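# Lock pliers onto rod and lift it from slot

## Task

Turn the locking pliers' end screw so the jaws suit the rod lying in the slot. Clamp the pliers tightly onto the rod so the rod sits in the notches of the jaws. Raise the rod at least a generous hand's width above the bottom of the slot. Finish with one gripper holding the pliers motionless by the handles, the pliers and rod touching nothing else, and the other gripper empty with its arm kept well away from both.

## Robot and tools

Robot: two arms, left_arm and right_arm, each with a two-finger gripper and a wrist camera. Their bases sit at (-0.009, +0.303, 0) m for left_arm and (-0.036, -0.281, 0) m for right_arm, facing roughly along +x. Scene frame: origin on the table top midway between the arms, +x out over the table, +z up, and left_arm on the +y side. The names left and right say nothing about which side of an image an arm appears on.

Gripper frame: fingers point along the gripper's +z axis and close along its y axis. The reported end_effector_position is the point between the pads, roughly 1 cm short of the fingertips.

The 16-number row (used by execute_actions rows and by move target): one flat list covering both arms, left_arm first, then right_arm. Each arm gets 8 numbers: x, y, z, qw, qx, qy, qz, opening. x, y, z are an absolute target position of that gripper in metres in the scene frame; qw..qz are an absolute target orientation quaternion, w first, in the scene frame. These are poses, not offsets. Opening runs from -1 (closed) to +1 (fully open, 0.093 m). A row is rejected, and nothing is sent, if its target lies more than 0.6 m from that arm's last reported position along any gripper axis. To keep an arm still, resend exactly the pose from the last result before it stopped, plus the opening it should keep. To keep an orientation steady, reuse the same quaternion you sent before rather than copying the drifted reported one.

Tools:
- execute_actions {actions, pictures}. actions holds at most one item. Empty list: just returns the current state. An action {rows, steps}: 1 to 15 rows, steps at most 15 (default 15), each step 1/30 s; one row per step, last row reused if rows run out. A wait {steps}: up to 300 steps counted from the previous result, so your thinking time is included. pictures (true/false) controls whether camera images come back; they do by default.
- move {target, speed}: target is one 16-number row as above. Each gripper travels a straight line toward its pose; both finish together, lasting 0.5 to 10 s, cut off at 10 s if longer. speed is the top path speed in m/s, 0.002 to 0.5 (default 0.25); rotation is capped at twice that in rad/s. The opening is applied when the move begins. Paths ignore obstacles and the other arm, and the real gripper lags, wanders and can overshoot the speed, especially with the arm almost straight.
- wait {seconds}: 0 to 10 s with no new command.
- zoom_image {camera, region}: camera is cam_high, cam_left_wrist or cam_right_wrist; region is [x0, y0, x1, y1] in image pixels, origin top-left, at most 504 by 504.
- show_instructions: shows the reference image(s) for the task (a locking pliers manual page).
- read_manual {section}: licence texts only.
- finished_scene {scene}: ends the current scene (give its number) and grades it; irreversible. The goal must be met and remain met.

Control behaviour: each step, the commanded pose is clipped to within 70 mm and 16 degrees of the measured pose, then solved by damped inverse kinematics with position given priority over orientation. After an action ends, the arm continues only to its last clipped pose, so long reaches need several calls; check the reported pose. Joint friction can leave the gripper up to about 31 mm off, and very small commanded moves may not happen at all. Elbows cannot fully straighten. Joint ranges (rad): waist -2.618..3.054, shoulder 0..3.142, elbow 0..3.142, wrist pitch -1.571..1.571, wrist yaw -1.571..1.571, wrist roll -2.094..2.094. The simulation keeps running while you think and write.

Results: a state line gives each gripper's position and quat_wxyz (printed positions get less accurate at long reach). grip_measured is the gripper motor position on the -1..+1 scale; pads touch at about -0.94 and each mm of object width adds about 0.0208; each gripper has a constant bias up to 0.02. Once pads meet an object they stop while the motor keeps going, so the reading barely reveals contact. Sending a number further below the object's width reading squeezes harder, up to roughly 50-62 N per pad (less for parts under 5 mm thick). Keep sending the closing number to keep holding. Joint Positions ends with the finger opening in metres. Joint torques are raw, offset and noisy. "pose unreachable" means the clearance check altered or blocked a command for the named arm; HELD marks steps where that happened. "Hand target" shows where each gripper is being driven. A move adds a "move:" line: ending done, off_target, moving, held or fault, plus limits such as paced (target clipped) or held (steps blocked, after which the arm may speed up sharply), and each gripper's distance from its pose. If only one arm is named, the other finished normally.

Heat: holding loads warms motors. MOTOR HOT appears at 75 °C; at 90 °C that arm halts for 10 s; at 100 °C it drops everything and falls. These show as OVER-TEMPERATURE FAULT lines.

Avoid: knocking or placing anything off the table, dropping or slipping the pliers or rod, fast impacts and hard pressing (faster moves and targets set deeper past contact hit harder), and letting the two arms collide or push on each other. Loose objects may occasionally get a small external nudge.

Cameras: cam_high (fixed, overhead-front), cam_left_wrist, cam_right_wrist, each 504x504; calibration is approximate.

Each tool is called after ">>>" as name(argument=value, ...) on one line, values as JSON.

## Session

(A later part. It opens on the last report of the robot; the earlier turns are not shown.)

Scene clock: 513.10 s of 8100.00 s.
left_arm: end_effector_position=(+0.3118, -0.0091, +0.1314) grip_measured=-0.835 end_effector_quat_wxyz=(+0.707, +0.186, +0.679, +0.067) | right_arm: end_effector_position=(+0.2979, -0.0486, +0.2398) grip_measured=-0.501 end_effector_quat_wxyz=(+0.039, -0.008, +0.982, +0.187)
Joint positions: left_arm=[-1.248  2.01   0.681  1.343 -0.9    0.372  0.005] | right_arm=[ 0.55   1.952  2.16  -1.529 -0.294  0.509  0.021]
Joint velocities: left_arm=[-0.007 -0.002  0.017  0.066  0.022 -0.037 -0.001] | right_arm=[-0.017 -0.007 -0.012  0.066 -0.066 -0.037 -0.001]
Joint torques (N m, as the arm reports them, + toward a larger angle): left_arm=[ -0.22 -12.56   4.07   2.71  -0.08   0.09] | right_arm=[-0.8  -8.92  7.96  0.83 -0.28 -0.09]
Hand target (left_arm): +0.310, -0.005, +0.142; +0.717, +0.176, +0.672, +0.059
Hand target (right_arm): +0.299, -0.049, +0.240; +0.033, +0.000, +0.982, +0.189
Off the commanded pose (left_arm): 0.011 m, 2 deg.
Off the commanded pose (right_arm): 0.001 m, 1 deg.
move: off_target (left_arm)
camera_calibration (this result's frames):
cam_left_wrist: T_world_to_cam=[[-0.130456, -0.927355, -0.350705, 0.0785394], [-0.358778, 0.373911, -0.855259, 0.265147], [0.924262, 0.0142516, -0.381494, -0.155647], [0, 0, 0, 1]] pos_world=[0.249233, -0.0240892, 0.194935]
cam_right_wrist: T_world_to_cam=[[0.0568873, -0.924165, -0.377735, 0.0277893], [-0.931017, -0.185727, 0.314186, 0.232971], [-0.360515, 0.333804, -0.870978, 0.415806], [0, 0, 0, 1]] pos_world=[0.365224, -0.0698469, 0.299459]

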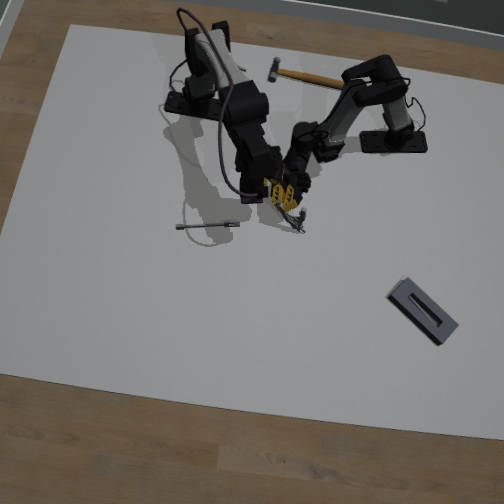

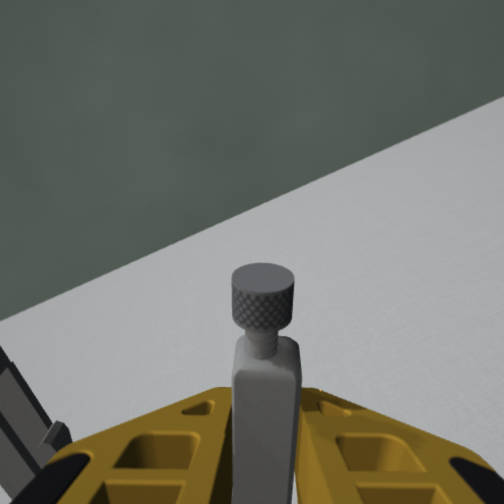

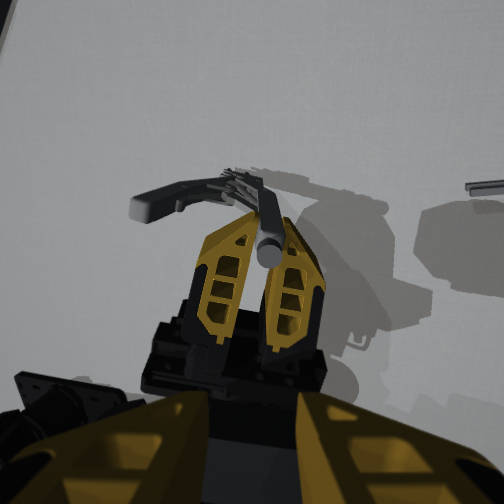

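>>> move(target=[0.38,0.2,0.23,0.70,-0.1,0.66,0.2,-0.9,0.25,-0.12,0.2,0.033,0,0.9816,0.188,-0.5], speed=0.3)

>>> move(target=[0.517,0.393,0.235,0.66,-0.314,0.617,0.293,-0.9,0.2615,0.0913,0.065,0.618,-0.316,0.658,0.292,-0.5], speed=0.3)

Scene clock: 517.57 s of 8100.00 s.
left_arm: end_effector_position=(+0.3766, +0.2020, +0.2155) grip_measured=-0.834 end_effector_quat_wxyz=(+0.698, -0.083, +0.677, +0.218) | right_arm: end_effector_position=(+0.2496, -0.1203, +0.1964) grip_measured=-0.501 end_effector_quat_wxyz=(+0.019, +0.003, +0.983, +0.180)
Joint positions: left_arm=[-0.81   1.654  0.6    1.197 -1.055  0.305  0.005] | right_arm=[ 0.41   1.636  1.595 -1.363 -0.325  0.382  0.021]
Joint velocities: left_arm=[-0.012 -0.002 -0.007 -0.037 -0.022 -0.066 -0.001] | right_arm=[ 0.012 -0.002  0.007 -0.007  0.007 -0.051  0.001]
Joint torques (N m, as the arm reports them, + toward a larger angle): left_arm=[-0.16 -9.88  9.06  2.2   0.02 -0.03] | right_arm=[-0.8  -9.54  5.53  1.01 -0.32 -0.25]
Hand target (left_arm): +0.377, +0.203, +0.230; +0.710, -0.099, +0.666, +0.206
Hand target (right_arm): +0.250, -0.121, +0.201; +0.032, -0.000, +0.982, +0.189
Off the commanded pose (left_arm): 0.015 m, 3 deg.
Off the commanded pose (right_arm): 0.004 m, 2 deg.
move: off_target (left_arm)
camera_calibration (this result's frames):
cam_left_wrist: T_world_to_cam=[[0.44212, -0.87986, -0.174288, 0.049054], [-0.390245, -0.0137338, -0.920609, 0.385596], [0.807613, 0.475035, -0.349433, -0.242503], [0, 0, 0, 1]] pos_world=[0.324638, 0.163653, 0.278794]
cam_right_wrist: T_world_to_cam=[[0.0265228, -0.929735, -0.367273, -0.0472401], [-0.919436, -0.166887, 0.35607, 0.179495], [-0.392344, 0.32824, -0.859258, 0.389516], [0, 0, 0, 1]] pos_world=[0.319112, -0.14182, 0.253432]

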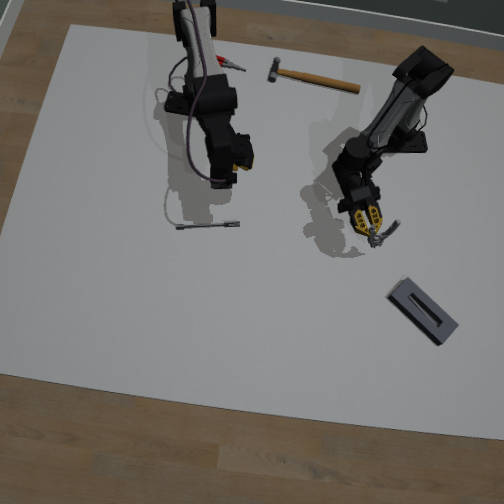

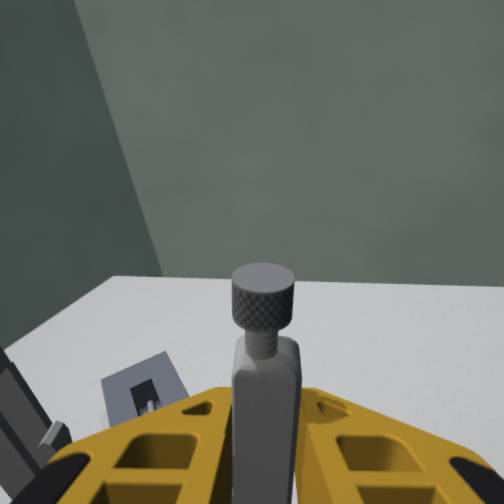

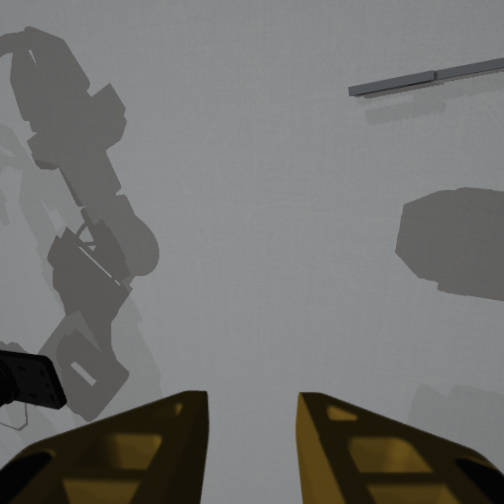

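Scene clock: 520.90 s of 8100.00 s.
left_arm: end_effector_position=(+0.5102, +0.3923, +0.2261) grip_measured=-0.834 end_effector_quat_wxyz=(+0.651, -0.298, +0.629, +0.302) | right_arm: end_effector_position=(+0.2585, +0.0849, +0.0580) grip_measured=-0.501 end_effector_quat_wxyz=(+0.612, -0.312, +0.671, +0.279)
Joint positions: left_arm=[-0.275  1.993  1.176  0.873 -0.975  0.037  0.005] | right_arm=[ 0.973  2.195  0.601  1.498  0.048 -0.003  0.021]
Joint velocities: left_arm=[ 0.002 -0.002  0.002  0.022  0.051 -0.051 -0.   ] | right_arm=[-0.012 -0.012 -0.027 -0.022 -0.007 -0.007  0.001]
Joint torques (N m, as the arm reports them, + toward a larger angle): left_arm=[  0.   -11.92  11.94   2.31  -0.12  -0.02] | right_arm=[-0.02 -8.23  5.13  2.74 -0.16 -0.21]
Hand target (left_arm): +0.514, +0.395, +0.237; +0.662, -0.310, +0.615, +0.296
Hand target (right_arm): +0.259, +0.091, +0.064; +0.621, -0.313, +0.659, +0.285
Off the commanded pose (left_arm): 0.011 m, 3 deg.
Off the commanded pose (right_arm): 0.010 m, 2 deg.
move: off_target (left_arm)
camera_calibration (this result's frames):
cam_left_wrist: T_world_to_cam=[[0.785824, -0.618332, 0.0120919, -0.16086], [-0.236734, -0.318807, -0.917779, 0.490836], [0.571348, 0.71835, -0.396907, -0.401345], [0, 0, 0, 1]] pos_world=[0.471912, 0.345324, 0.293128]
cam_right_wrist: T_world_to_cam=[[0.771005, -0.636056, 0.0313806, -0.147988], [-0.305667, -0.412848, -0.857977, 0.203774], [0.558677, 0.651912, -0.512729, -0.0866653], [0, 0, 0, 1]] pos_world=[0.224804, 0.0464977, 0.135042]

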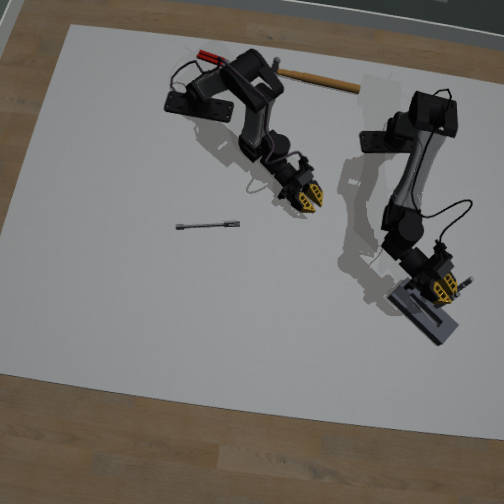

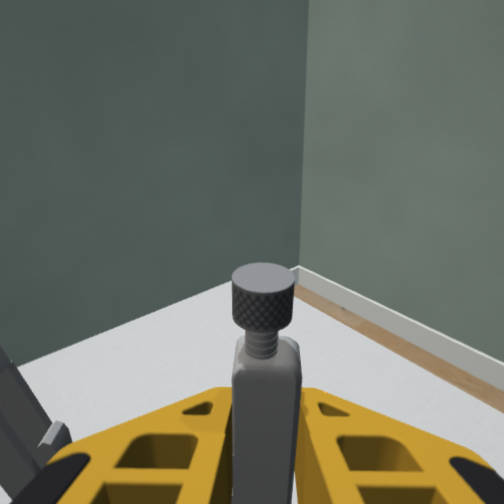

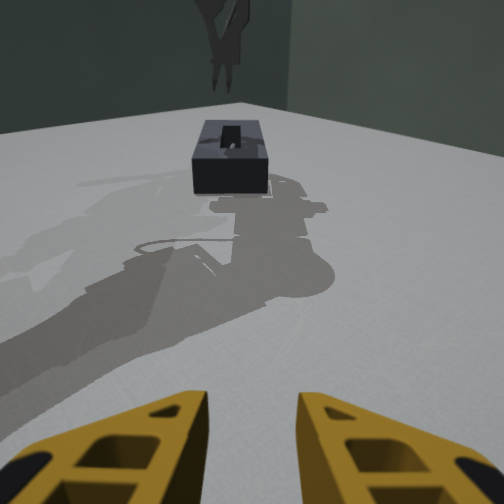

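>>> move(target=[0.527,0.390,0.203,0.66,-0.314,0.617,0.293,-0.9,0.2615,0.0913,0.065,0.618,-0.316,0.658,0.292,-0.5], speed=0.1)

>>> zoom_image(camera="cam_right_wrist", region=[170,60,290,180])

Scene clock: 524.33 s of 8100.00 s.
left_arm: end_effector_position=(+0.5223, +0.3918, +0.1867) grip_measured=-0.834 end_effector_quat_wxyz=(+0.640, -0.300, +0.639, +0.305) | right_arm: end_effector_position=(+0.2550, +0.0878, +0.0585) grip_measured=-0.501 end_effector_quat_wxyz=(+0.608, -0.320, +0.667, +0.288)
Joint positions: left_arm=[-0.275  2.102  1.197  0.912 -0.982  0.012  0.005] | right_arm=[ 0.973  2.195  0.601  1.501  0.021 -0.003  0.021]
Joint velocities: left_arm=[ 0.017 -0.007 -0.027 -0.022 -0.022 -0.022 -0.002] | right_arm=[ 0.012 -0.012  0.002  0.007 -0.037 -0.022  0.001]
Joint torques (N m, as the arm reports them, + toward a larger angle): left_arm=[ -0.5  -13.1   11.45   2.58  -0.2    0.02] | right_arm=[-0.93 -8.75  5.58  2.6  -0.15 -0.16]
Hand target (left_arm): +0.527, +0.390, +0.203; +0.659, -0.314, +0.617, +0.292
Hand target (right_arm): +0.261, +0.091, +0.065; +0.618, -0.316, +0.658, +0.292
Off the commanded pose (left_arm): 0.017 m, 4 deg.
Off the commanded pose (right_arm): 0.010 m, 2 deg.
move: off_target (left_arm)
camera_calibration (this result's frames):
cam_left_wrist: T_world_to_cam=[[0.790136, -0.612924, -0.00315744, -0.171687], [-0.260557, -0.331219, -0.906865, 0.472619], [0.554793, 0.717369, -0.42141, -0.40991], [0, 0, 0, 1]] pos_world=[0.486216, 0.345366, 0.255319]
cam_right_wrist: T_world_to_cam=[[0.787912, -0.61508, 0.0295182, -0.149489], [-0.294276, -0.418206, -0.859364, 0.202052], [0.540922, 0.668416, -0.510512, -0.0834221], [0, 0, 0, 1]] pos_world=[0.222368, 0.0483123, 0.135461]

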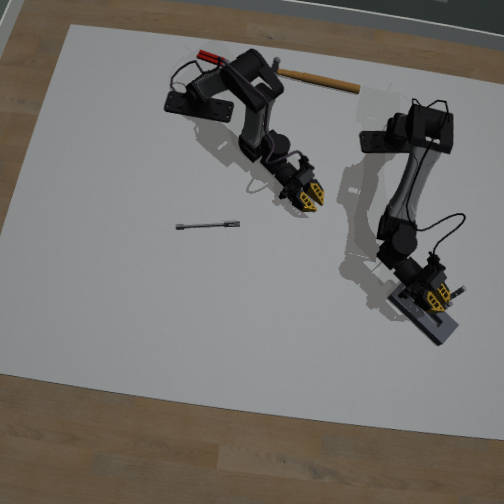

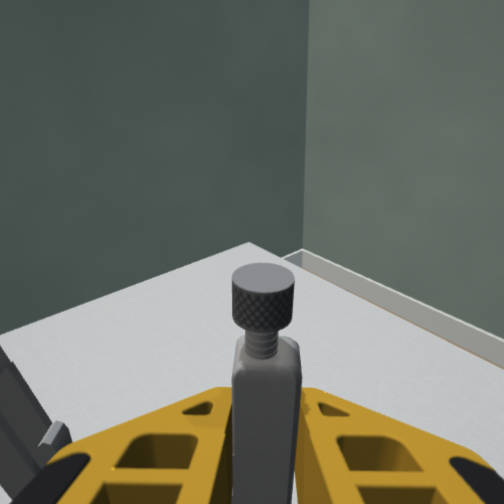

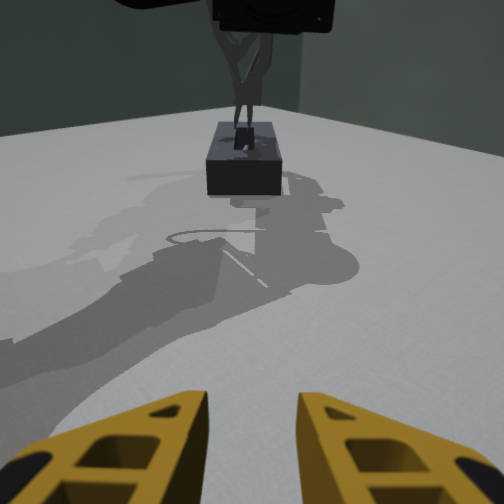

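Region (170, 60, 290, 180) of cam_right_wrist's 504x504 image, scaled by 4.200, with more detail than that image has.

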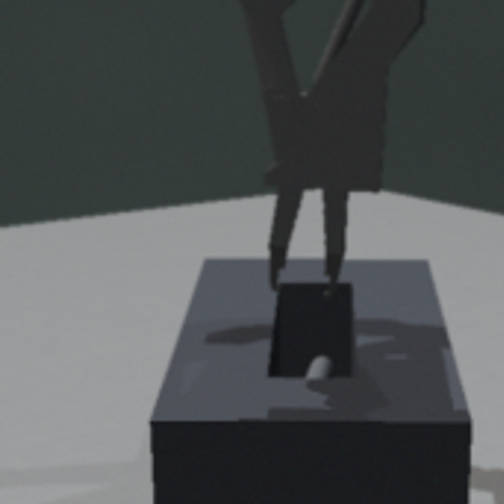

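>>> move(target=[0.530,0.3875,0.194,0.66,-0.314,0.617,0.293,-0.9,0.2615,0.0913,0.065,0.618,-0.316,0.658,0.292,-0.5], speed=0.03)

>>> zoom_image(camera="cam_right_wrist", region=[180,60,300,180])

Scene clock: 529.27 s of 8100.00 s.
left_arm: end_effector_position=(+0.5231, +0.3923, +0.1794) grip_measured=-0.834 end_effector_quat_wxyz=(+0.639, -0.302, +0.637, +0.306) | right_arm: end_effector_position=(+0.2550, +0.0878, +0.0585) grip_measured=-0.501 end_effector_quat_wxyz=(+0.608, -0.320, +0.667, +0.288)
Joint positions: left_arm=[-0.275  2.125  1.197  0.936 -0.988  0.012  0.005] | right_arm=[ 0.973  2.195  0.601  1.501  0.021 -0.003  0.021]
Joint velocities: left_arm=[ 0.007 -0.002  0.012  0.037 -0.066 -0.022  0.   ] | right_arm=[-0.007 -0.002 -0.012  0.007 -0.022 -0.022  0.   ]
Joint torques (N m, as the arm reports them, + toward a larger angle): left_arm=[ -0.89 -12.61  11.73   2.61  -0.16  -0.03] | right_arm=[-1.03 -8.81  5.57  2.59 -0.13 -0.16]
Hand target (left_arm): +0.529, +0.388, +0.194; +0.659, -0.314, +0.617, +0.292
Hand target (right_arm): +0.261, +0.091, +0.065; +0.618, -0.316, +0.658, +0.292
Off the commanded pose (left_arm): 0.017 m, 4 deg.
Off the commanded pose (right_arm): 0.010 m, 2 deg.
move: off_target (left_arm)
camera_calibration (this result's frames):
cam_left_wrist: T_world_to_cam=[[0.793634, -0.608393, -0.00183965, -0.175889], [-0.257284, -0.332877, -0.907192, 0.465397], [0.551317, 0.720452, -0.420712, -0.413242], [0, 0, 0, 1]] pos_world=[0.487158, 0.345632, 0.248025]
cam_right_wrist: T_world_to_cam=[[0.787912, -0.61508, 0.0295182, -0.149489], [-0.294276, -0.418206, -0.859364, 0.202052], [0.540922, 0.668416, -0.510512, -0.0834221], [0, 0, 0, 1]] pos_world=[0.222368, 0.0483123, 0.135461]

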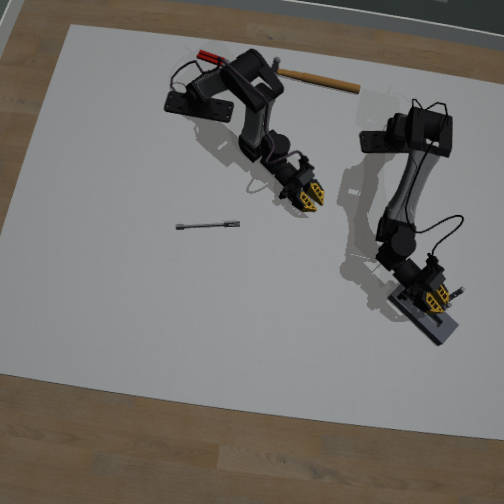

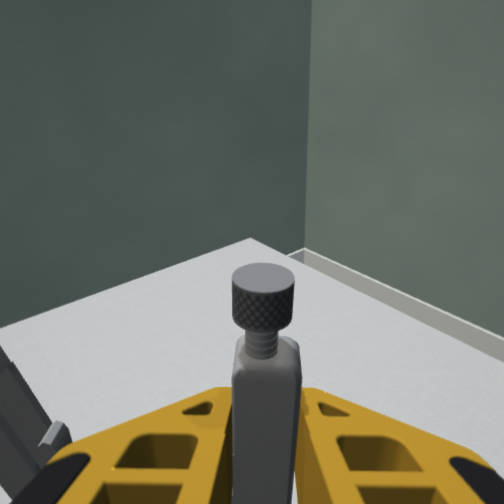

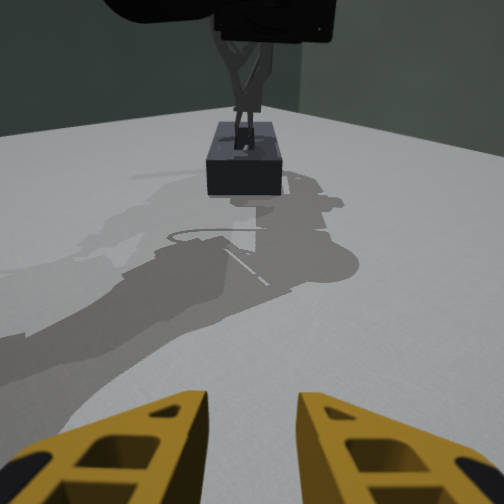

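Region (180, 60, 300, 180) of cam_right_wrist's 504x504 image, scaled by 4.200, with more detail than that image has.

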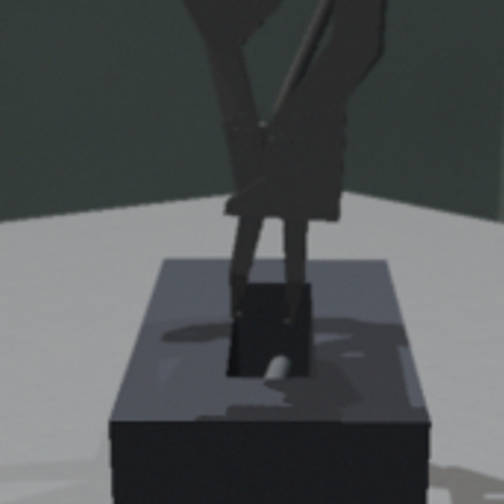

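>>> move(target=[0.533,0.3855,0.193,0.66,-0.314,0.617,0.293,-0.9,0.2615,0.0913,0.065,0.618,-0.316,0.658,0.292,-0.5], speed=0.02)

>>> zoom_image(camera="cam_right_wrist", region=[180,60,300,180])

Scene clock: 534.83 s of 8100.00 s.
left_arm: end_effector_position=(+0.5269, +0.3902, +0.1799) grip_measured=-0.834 end_effector_quat_wxyz=(+0.641, -0.303, +0.636, +0.305) | right_arm: end_effector_position=(+0.2549, +0.0879, +0.0585) grip_measured=-0.501 end_effector_quat_wxyz=(+0.608, -0.320, +0.667, +0.288)
Joint positions: left_arm=[-0.278  2.138  1.217  0.936 -0.991  0.012  0.005] | right_arm=[ 0.973  2.195  0.601  1.501  0.02  -0.003  0.021]
Joint velocities: left_arm=[ 0.002  0.002  0.002  0.051 -0.007  0.022 -0.001] | right_arm=[-0.007 -0.007 -0.012  0.037  0.037 -0.037 -0.   ]
Joint torques (N m, as the arm reports them, + toward a larger angle): left_arm=[ -1.02 -12.85  11.35   2.58  -0.18  -0.02] | right_arm=[-0.99 -8.83  5.6   2.6  -0.13 -0.16]
Hand target (left_arm): +0.532, +0.386, +0.193; +0.659, -0.314, +0.617, +0.292
Hand target (right_arm): +0.261, +0.091, +0.065; +0.618, -0.316, +0.658, +0.292
Off the commanded pose (left_arm): 0.015 m, 4 deg.
Off the commanded pose (right_arm): 0.010 m, 2 deg.
move: off_target (left_arm)
camera_calibration (this result's frames):
cam_left_wrist: T_world_to_cam=[[0.793397, -0.608695, 0.00337169, -0.180845], [-0.251901, -0.33337, -0.908521, 0.463696], [0.554136, 0.719968, -0.417826, -0.415467], [0, 0, 0, 1]] pos_world=[0.490513, 0.343626, 0.248294]
cam_right_wrist: T_world_to_cam=[[0.788146, -0.614781, 0.0294824, -0.149509], [-0.294141, -0.418299, -0.859364, 0.202028], [0.540654, 0.668633, -0.510513, -0.0833727], [0, 0, 0, 1]] pos_world=[0.222335, 0.0483386, 0.13546]

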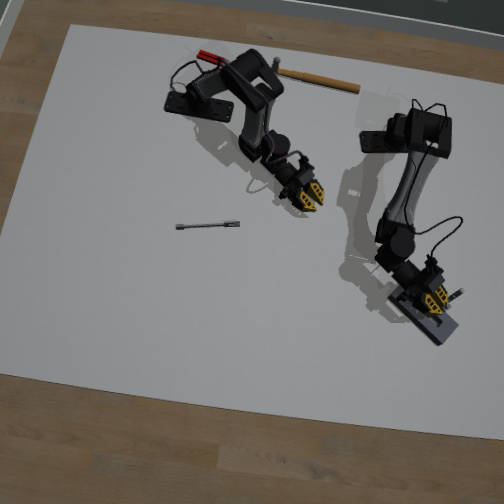

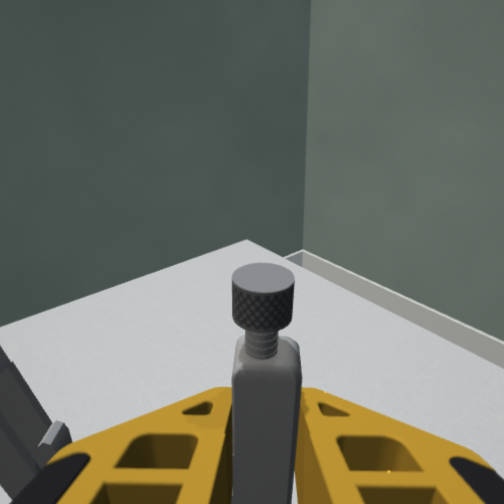

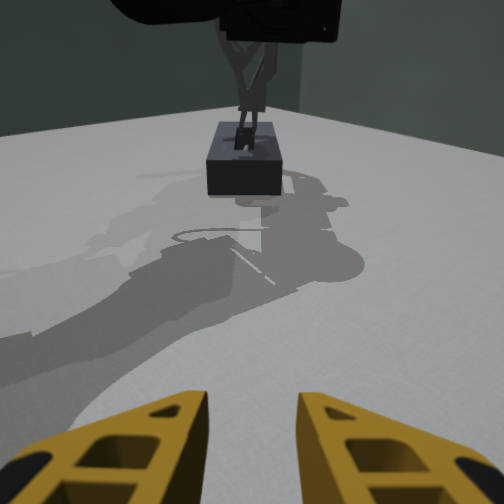

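Region (180, 60, 300, 180) of cam_right_wrist's 504x504 image, scaled by 4.200, with more detail than that image has.

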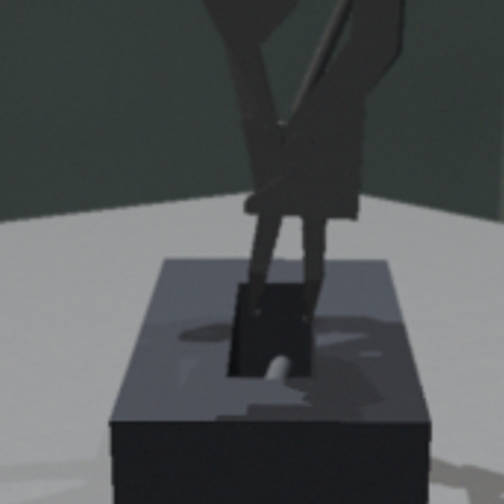

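>>> move(target=[0.529,0.389,0.193,0.6562,-0.322,0.6129,0.3016,-0.9,0.2615,0.0913,0.065,0.618,-0.316,0.658,0.292,-0.5], speed=0.02)

>>> zoom_image(camera="cam_right_wrist", region=[180,60,300,180])

Scene clock: 542.23 s of 8100.00 s.
left_arm: end_effector_position=(+0.5236, +0.3928, +0.1805) grip_measured=-0.834 end_effector_quat_wxyz=(+0.638, -0.312, +0.631, +0.312) | right_arm: end_effector_position=(+0.2549, +0.0879, +0.0585) grip_measured=-0.501 end_effector_quat_wxyz=(+0.608, -0.320, +0.667, +0.288)
Joint positions: left_arm=[-0.278  2.138  1.217  0.94  -1.016  0.012  0.005] | right_arm=[ 0.973  2.195  0.601  1.501  0.02  -0.003  0.021]
Joint velocities: left_arm=[-0.007  0.002  0.002  0.007 -0.066 -0.022  0.   ] | right_arm=[ 0.017  0.007  0.002 -0.037  0.081 -0.022 -0.001]
Joint torques (N m, as the arm reports them, + toward a larger angle): left_arm=[ -0.79 -12.93  11.03   2.51  -0.21   0.03] | right_arm=[-1.01 -8.81  5.57  2.59 -0.13 -0.16]
Hand target (left_arm): +0.528, +0.389, +0.193; +0.655, -0.322, +0.613, +0.301
Hand target (right_arm): +0.261, +0.091, +0.065; +0.618, -0.316, +0.658, +0.292
Off the commanded pose (left_arm): 0.014 m, 3 deg.
Off the commanded pose (right_arm): 0.010 m, 2 deg.
move: off_target (left_arm)
camera_calibration (this result's frames):
cam_left_wrist: T_world_to_cam=[[0.808221, -0.588836, 0.00718531, -0.192913], [-0.239795, -0.340232, -0.909253, 0.460795], [0.537845, 0.733154, -0.416182, -0.412195], [0, 0, 0, 1]] pos_world=[0.48811, 0.345385, 0.248816]
cam_right_wrist: T_world_to_cam=[[0.788146, -0.614781, 0.0294824, -0.149509], [-0.294141, -0.418299, -0.859364, 0.202028], [0.540654, 0.668633, -0.510513, -0.0833727], [0, 0, 0, 1]] pos_world=[0.222335, 0.0483386, 0.13546]

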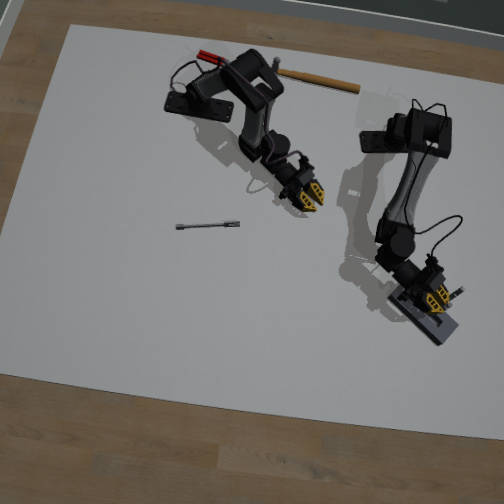

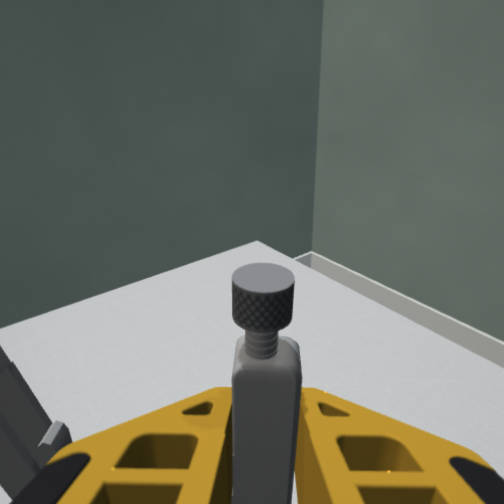

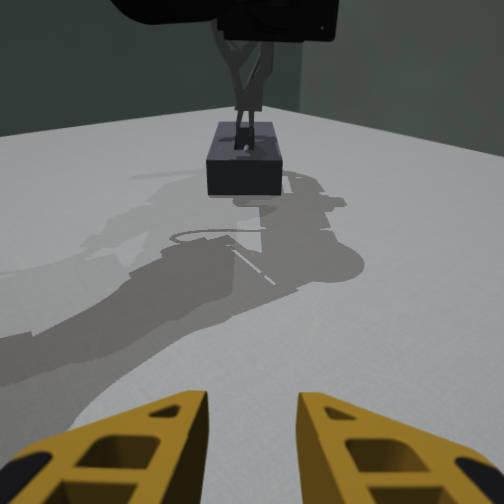

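Region (180, 60, 300, 180) of cam_right_wrist's 504x504 image, scaled by 4.200, with more detail than that image has.

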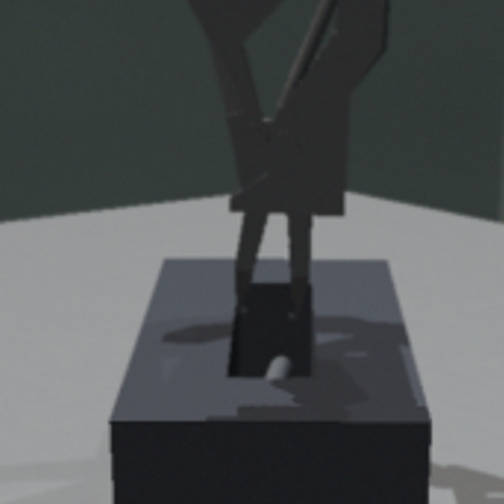

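Well aligned. Lower.

>>> move(target=[0.529,0.389,0.178,0.6562,-0.322,0.6129,0.3016,-0.9,0.2615,0.0913,0.065,0.618,-0.316,0.658,0.292,-0.5], speed=0.02)

>>> zoom_image(camera="cam_right_wrist", region=[180,60,300,180])

Scene clock: 546.03 s of 8100.00 s.
left_arm: end_effector_position=(+0.5249, +0.3932, +0.1693) grip_measured=-0.834 end_effector_quat_wxyz=(+0.640, -0.315, +0.628, +0.313) | right_arm: end_effector_position=(+0.2549, +0.0879, +0.0585) grip_measured=-0.501 end_effector_quat_wxyz=(+0.608, -0.320, +0.667, +0.288)
Joint positions: left_arm=[-0.278  2.174  1.217  0.984 -1.022  0.012  0.005] | right_arm=[ 0.973  2.195  0.601  1.501  0.02  -0.003  0.021]
Joint velocities: left_arm=[ 0.012  0.002 -0.002 -0.007  0.007 -0.007  0.001] | right_arm=[ 0.007 -0.012 -0.002  0.007 -0.022 -0.007  0.   ]
Joint torques (N m, as the arm reports them, + toward a larger angle): left_arm=[ -0.79 -12.94   9.93   2.6   -0.08   0.06] | right_arm=[-1.01 -8.76  5.56  2.59 -0.13 -0.15]
Hand target (left_arm): +0.528, +0.389, +0.178; +0.655, -0.322, +0.613, +0.301
Hand target (right_arm): +0.261, +0.091, +0.065; +0.618, -0.316, +0.658, +0.292
Off the commanded pose (left_arm): 0.010 m, 3 deg.
Off the commanded pose (right_arm): 0.010 m, 2 deg.
move: off_target (left_arm)
camera_calibration (this result's frames):
cam_left_wrist: T_world_to_cam=[[0.811496, -0.584193, 0.0138529, -0.198346], [-0.230948, -0.342403, -0.910727, 0.44752], [0.536784, 0.735852, -0.412777, -0.418913], [0, 0, 0, 1]] pos_world=[0.489177, 0.345617, 0.237398]
cam_right_wrist: T_world_to_cam=[[0.788146, -0.614781, 0.0294824, -0.149509], [-0.294141, -0.418299, -0.859364, 0.202028], [0.540654, 0.668633, -0.510513, -0.0833727], [0, 0, 0, 1]] pos_world=[0.222335, 0.0483386, 0.13546]

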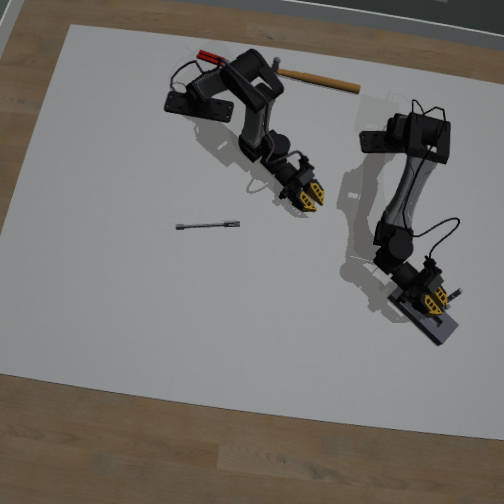

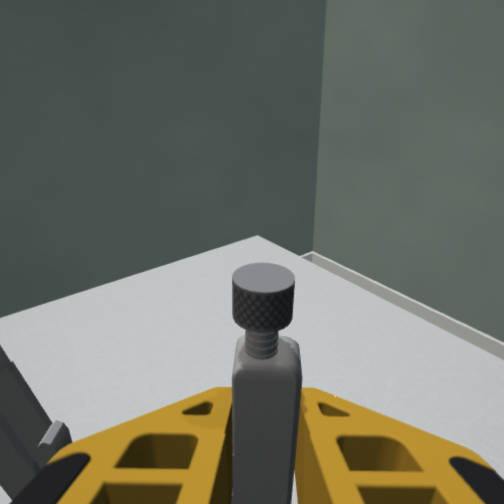

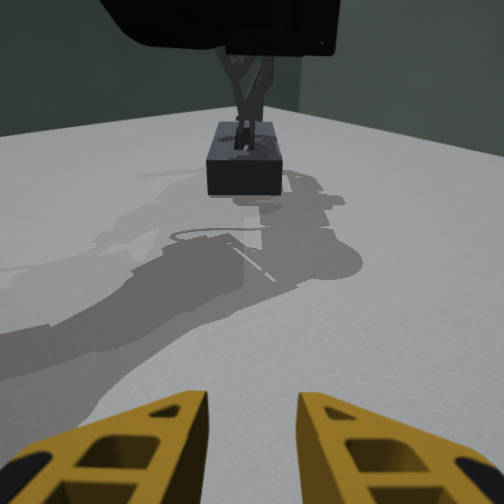

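Region (180, 60, 300, 180) of cam_right_wrist's 504x504 image, scaled by 4.200, with more detail than that image has.

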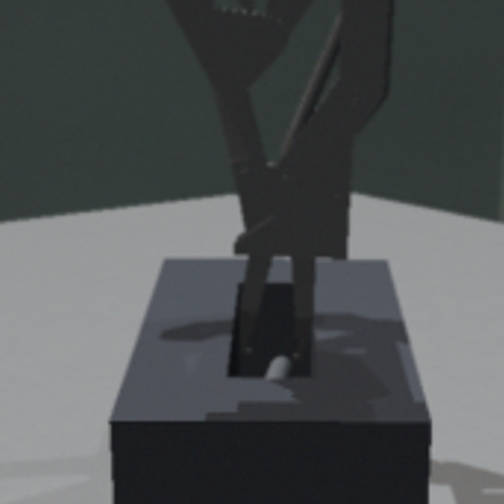

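>>> move(target=[0.527,0.390,0.159,0.6562,-0.322,0.6129,0.3016,-0.9,0.2615,0.0913,0.065,0.618,-0.316,0.658,0.292,-0.5], speed=0.02)

>>> zoom_image(camera="cam_right_wrist", region=[180,60,300,180])

Scene clock: 550.80 s of 8100.00 s.
left_arm: end_effector_position=(+0.5247, +0.3945, +0.1578) grip_measured=-0.834 end_effector_quat_wxyz=(+0.642, -0.322, +0.620, +0.314) | right_arm: end_effector_position=(+0.2549, +0.0879, +0.0585) grip_measured=-0.501 end_effector_quat_wxyz=(+0.608, -0.320, +0.667, +0.288)
Joint positions: left_arm=[-0.278  2.217  1.217  1.045 -1.036  0.014  0.005] | right_arm=[ 0.973  2.195  0.601  1.501  0.02  -0.003  0.021]
Joint velocities: left_arm=[-0.017 -0.002  0.002  0.022  0.007 -0.022 -0.   ] | right_arm=[-0.017  0.007 -0.012 -0.081 -0.081 -0.051 -0.001]
Joint torques (N m, as the arm reports them, + toward a larger angle): left_arm=[ -0.74 -13.02   7.52   2.59   0.07   0.02] | right_arm=[-1.02 -8.76  5.59  2.59 -0.13 -0.16]
Hand target (left_arm): +0.527, +0.390, +0.159; +0.655, -0.322, +0.613, +0.301
Hand target (right_arm): +0.261, +0.091, +0.065; +0.618, -0.316, +0.658, +0.292
Off the commanded pose (left_arm): 0.005 m, 2 deg.
Off the commanded pose (right_arm): 0.010 m, 2 deg.
move: done
camera_calibration (this result's frames):
cam_left_wrist: T_world_to_cam=[[0.819558, -0.572323, 0.0277545, -0.208388], [-0.211042, -0.346532, -0.913989, 0.429081], [0.532715, 0.74321, -0.404788, -0.42656], [0, 0, 0, 1]] pos_world=[0.488575, 0.346449, 0.225293]
cam_right_wrist: T_world_to_cam=[[0.788146, -0.614781, 0.0294824, -0.149509], [-0.294141, -0.418299, -0.859364, 0.202028], [0.540654, 0.668633, -0.510513, -0.0833727], [0, 0, 0, 1]] pos_world=[0.222335, 0.0483386, 0.13546]

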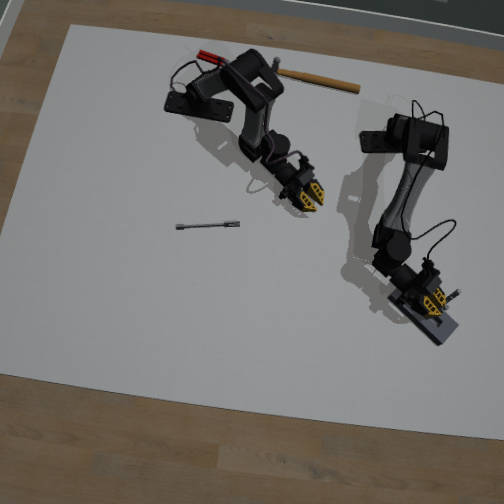

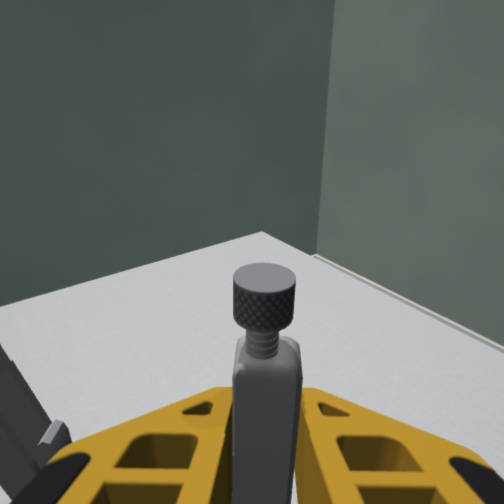

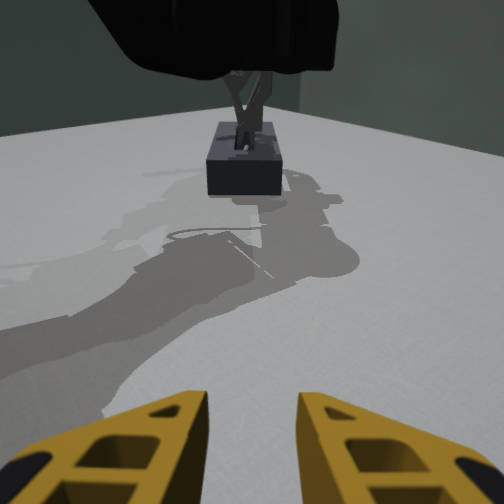

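Region (180, 60, 300, 180) of cam_right_wrist's 504x504 image, scaled by 4.200, with more detail than that image has.

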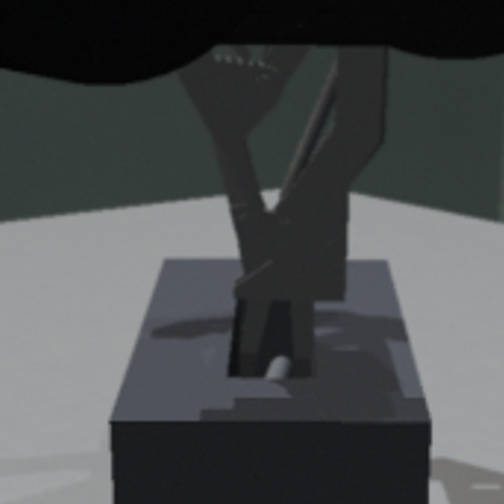

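>>> move(target=[0.525,0.391,0.149,0.645,-0.318,0.625,0.307,-0.9,0.2615,0.0913,0.065,0.618,-0.316,0.658,0.292,-0.5], speed=0.015)

>>> zoom_image(camera="cam_right_wrist", region=[180,60,300,180])

Scene clock: 555.23 s of 8100.00 s.
left_arm: end_effector_position=(+0.5249, +0.3944, +0.1564) grip_measured=-0.834 end_effector_quat_wxyz=(+0.640, -0.321, +0.623, +0.315) | right_arm: end_effector_position=(+0.2549, +0.0879, +0.0585) grip_measured=-0.501 end_effector_quat_wxyz=(+0.608, -0.320, +0.667, +0.288)
Joint positions: left_arm=[-0.278  2.217  1.217  1.037 -1.035  0.013  0.005] | right_arm=[ 0.973  2.195  0.601  1.501  0.02  -0.003  0.021]
Joint velocities: left_arm=[-0.007  0.002  0.002 -0.051 -0.037 -0.037 -0.   ] | right_arm=[-0.007  0.002  0.007 -0.007  0.022 -0.022 -0.   ]
Joint torques (N m, as the arm reports them, + toward a larger angle): left_arm=[ -0.71 -12.82   6.36   2.39   0.03  -0.09] | right_arm=[-1.   -8.81  5.6   2.6  -0.14 -0.15]
Hand target (left_arm): +0.525, +0.391, +0.149; +0.644, -0.318, +0.625, +0.307
Hand target (right_arm): +0.261, +0.091, +0.065; +0.618, -0.316, +0.658, +0.292
Off the commanded pose (left_arm): 0.008 m, 1 deg.
Off the commanded pose (right_arm): 0.010 m, 2 deg.
move: done
camera_calibration (this result's frames):
cam_left_wrist: T_world_to_cam=[[0.819294, -0.57297, 0.0215042, -0.207164], [-0.218026, -0.346006, -0.912548, 0.431037], [0.530304, 0.742957, -0.408403, -0.425226], [0, 0, 0, 1]] pos_world=[0.489205, 0.346367, 0.224133]
cam_right_wrist: T_world_to_cam=[[0.788146, -0.614781, 0.0294824, -0.149509], [-0.294141, -0.418299, -0.859364, 0.202028], [0.540654, 0.668633, -0.510513, -0.0833727], [0, 0, 0, 1]] pos_world=[0.222335, 0.0483386, 0.13546]

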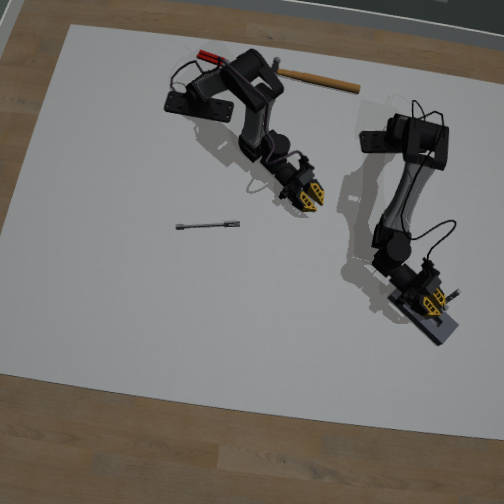

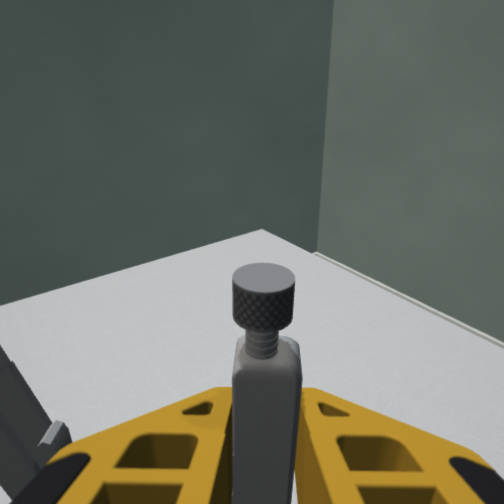

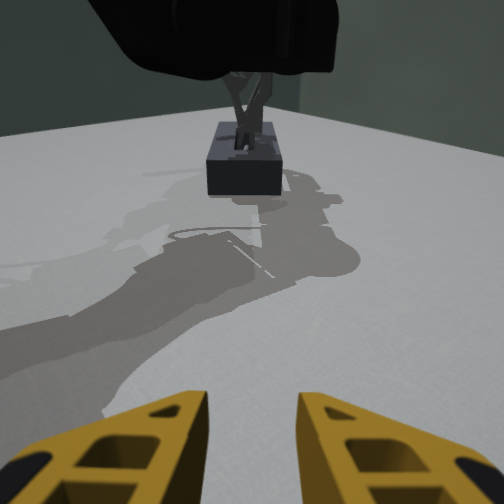

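Region (180, 60, 300, 180) of cam_right_wrist's 504x504 image, scaled by 4.200, with more detail than that image has.

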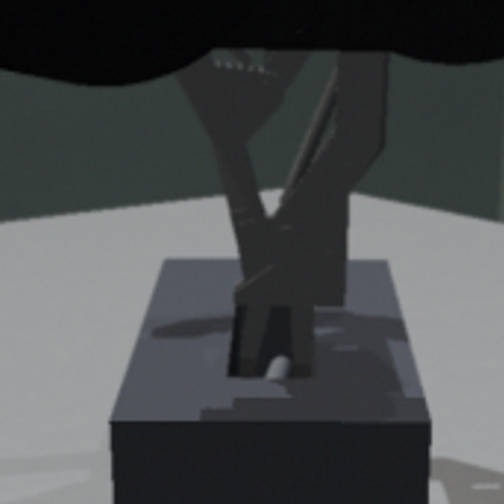

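>>> move(target=[0.529,0.391,0.144,0.648,-0.319,0.622,0.306,-0.9,0.2615,0.0913,0.065,0.618,-0.316,0.658,0.292,-0.5], speed=0.012)

>>> zoom_image(camera="cam_right_wrist", region=[180,60,300,180])

Scene clock: 562.03 s of 8100.00 s.
left_arm: end_effector_position=(+0.5243, +0.3951, +0.1527) grip_measured=-0.834 end_effector_quat_wxyz=(+0.643, -0.326, +0.617, +0.315) | right_arm: end_effector_position=(+0.2549, +0.0879, +0.0585) grip_measured=-0.501 end_effector_quat_wxyz=(+0.608, -0.320, +0.667, +0.288)
Joint positions: left_arm=[-0.278  2.235  1.217  1.07  -1.043  0.013  0.005] | right_arm=[ 0.973  2.195  0.601  1.501  0.02  -0.003  0.021]
Joint velocities: left_arm=[-0.002 -0.002 -0.002 -0.066 -0.022 -0.066 -0.001] | right_arm=[ 0.002  0.002 -0.012  0.051 -0.066 -0.022 -0.001]
Joint torques (N m, as the arm reports them, + toward a larger angle): left_arm=[ -0.54 -11.81   8.     2.25   0.19  -0.03] | right_arm=[-1.03 -8.78  5.58  2.59 -0.13 -0.15]
Hand target (left_arm): +0.529, +0.391, +0.144; +0.647, -0.319, +0.622, +0.306
Hand target (right_arm): +0.261, +0.091, +0.065; +0.618, -0.316, +0.658, +0.292
Off the commanded pose (left_arm): 0.011 m, 2 deg.
Off the commanded pose (right_arm): 0.010 m, 2 deg.
move: off_target (left_arm)
camera_calibration (this result's frames):
cam_left_wrist: T_world_to_cam=[[0.823438, -0.566344, 0.0346952, -0.212971], [-0.201752, -0.349393, -0.914998, 0.420981], [0.530326, 0.746444, -0.401965, -0.429343], [0, 0, 0, 1]] pos_world=[0.487995, 0.346953, 0.220005]
cam_right_wrist: T_world_to_cam=[[0.788146, -0.614781, 0.0294824, -0.149509], [-0.294141, -0.418299, -0.859364, 0.202028], [0.540654, 0.668633, -0.510513, -0.0833727], [0, 0, 0, 1]] pos_world=[0.222335, 0.0483386, 0.13546]

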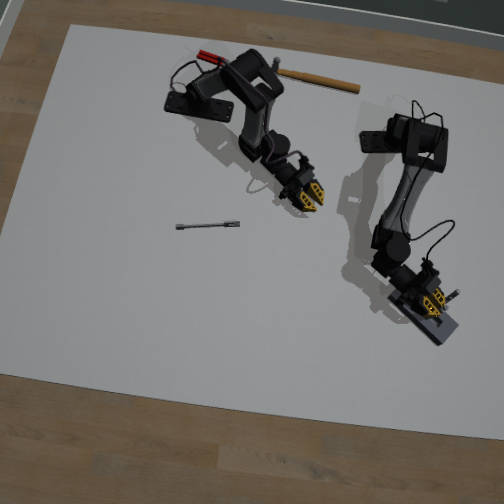

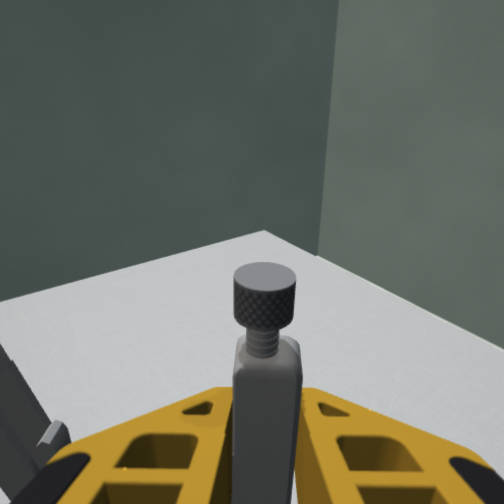

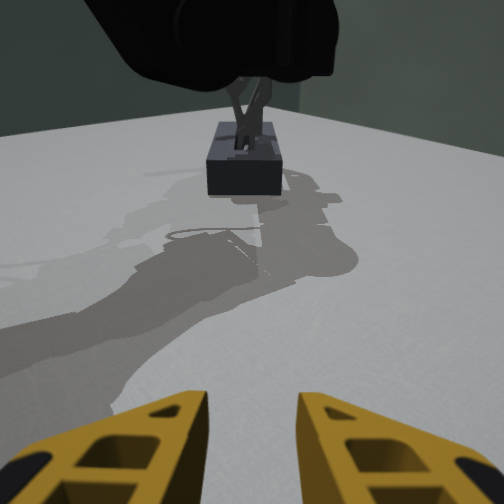

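Region (180, 60, 300, 180) of cam_right_wrist's 504x504 image, scaled by 4.200, with more detail than that image has.

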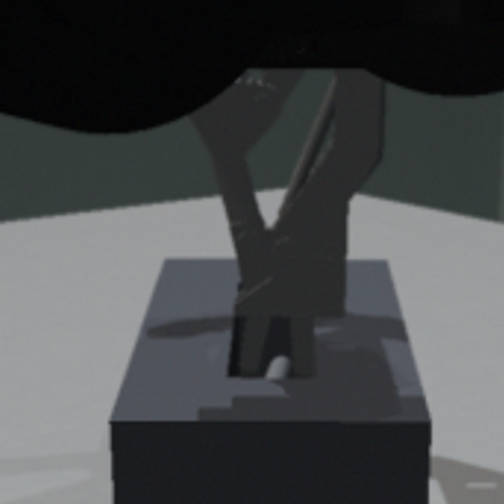

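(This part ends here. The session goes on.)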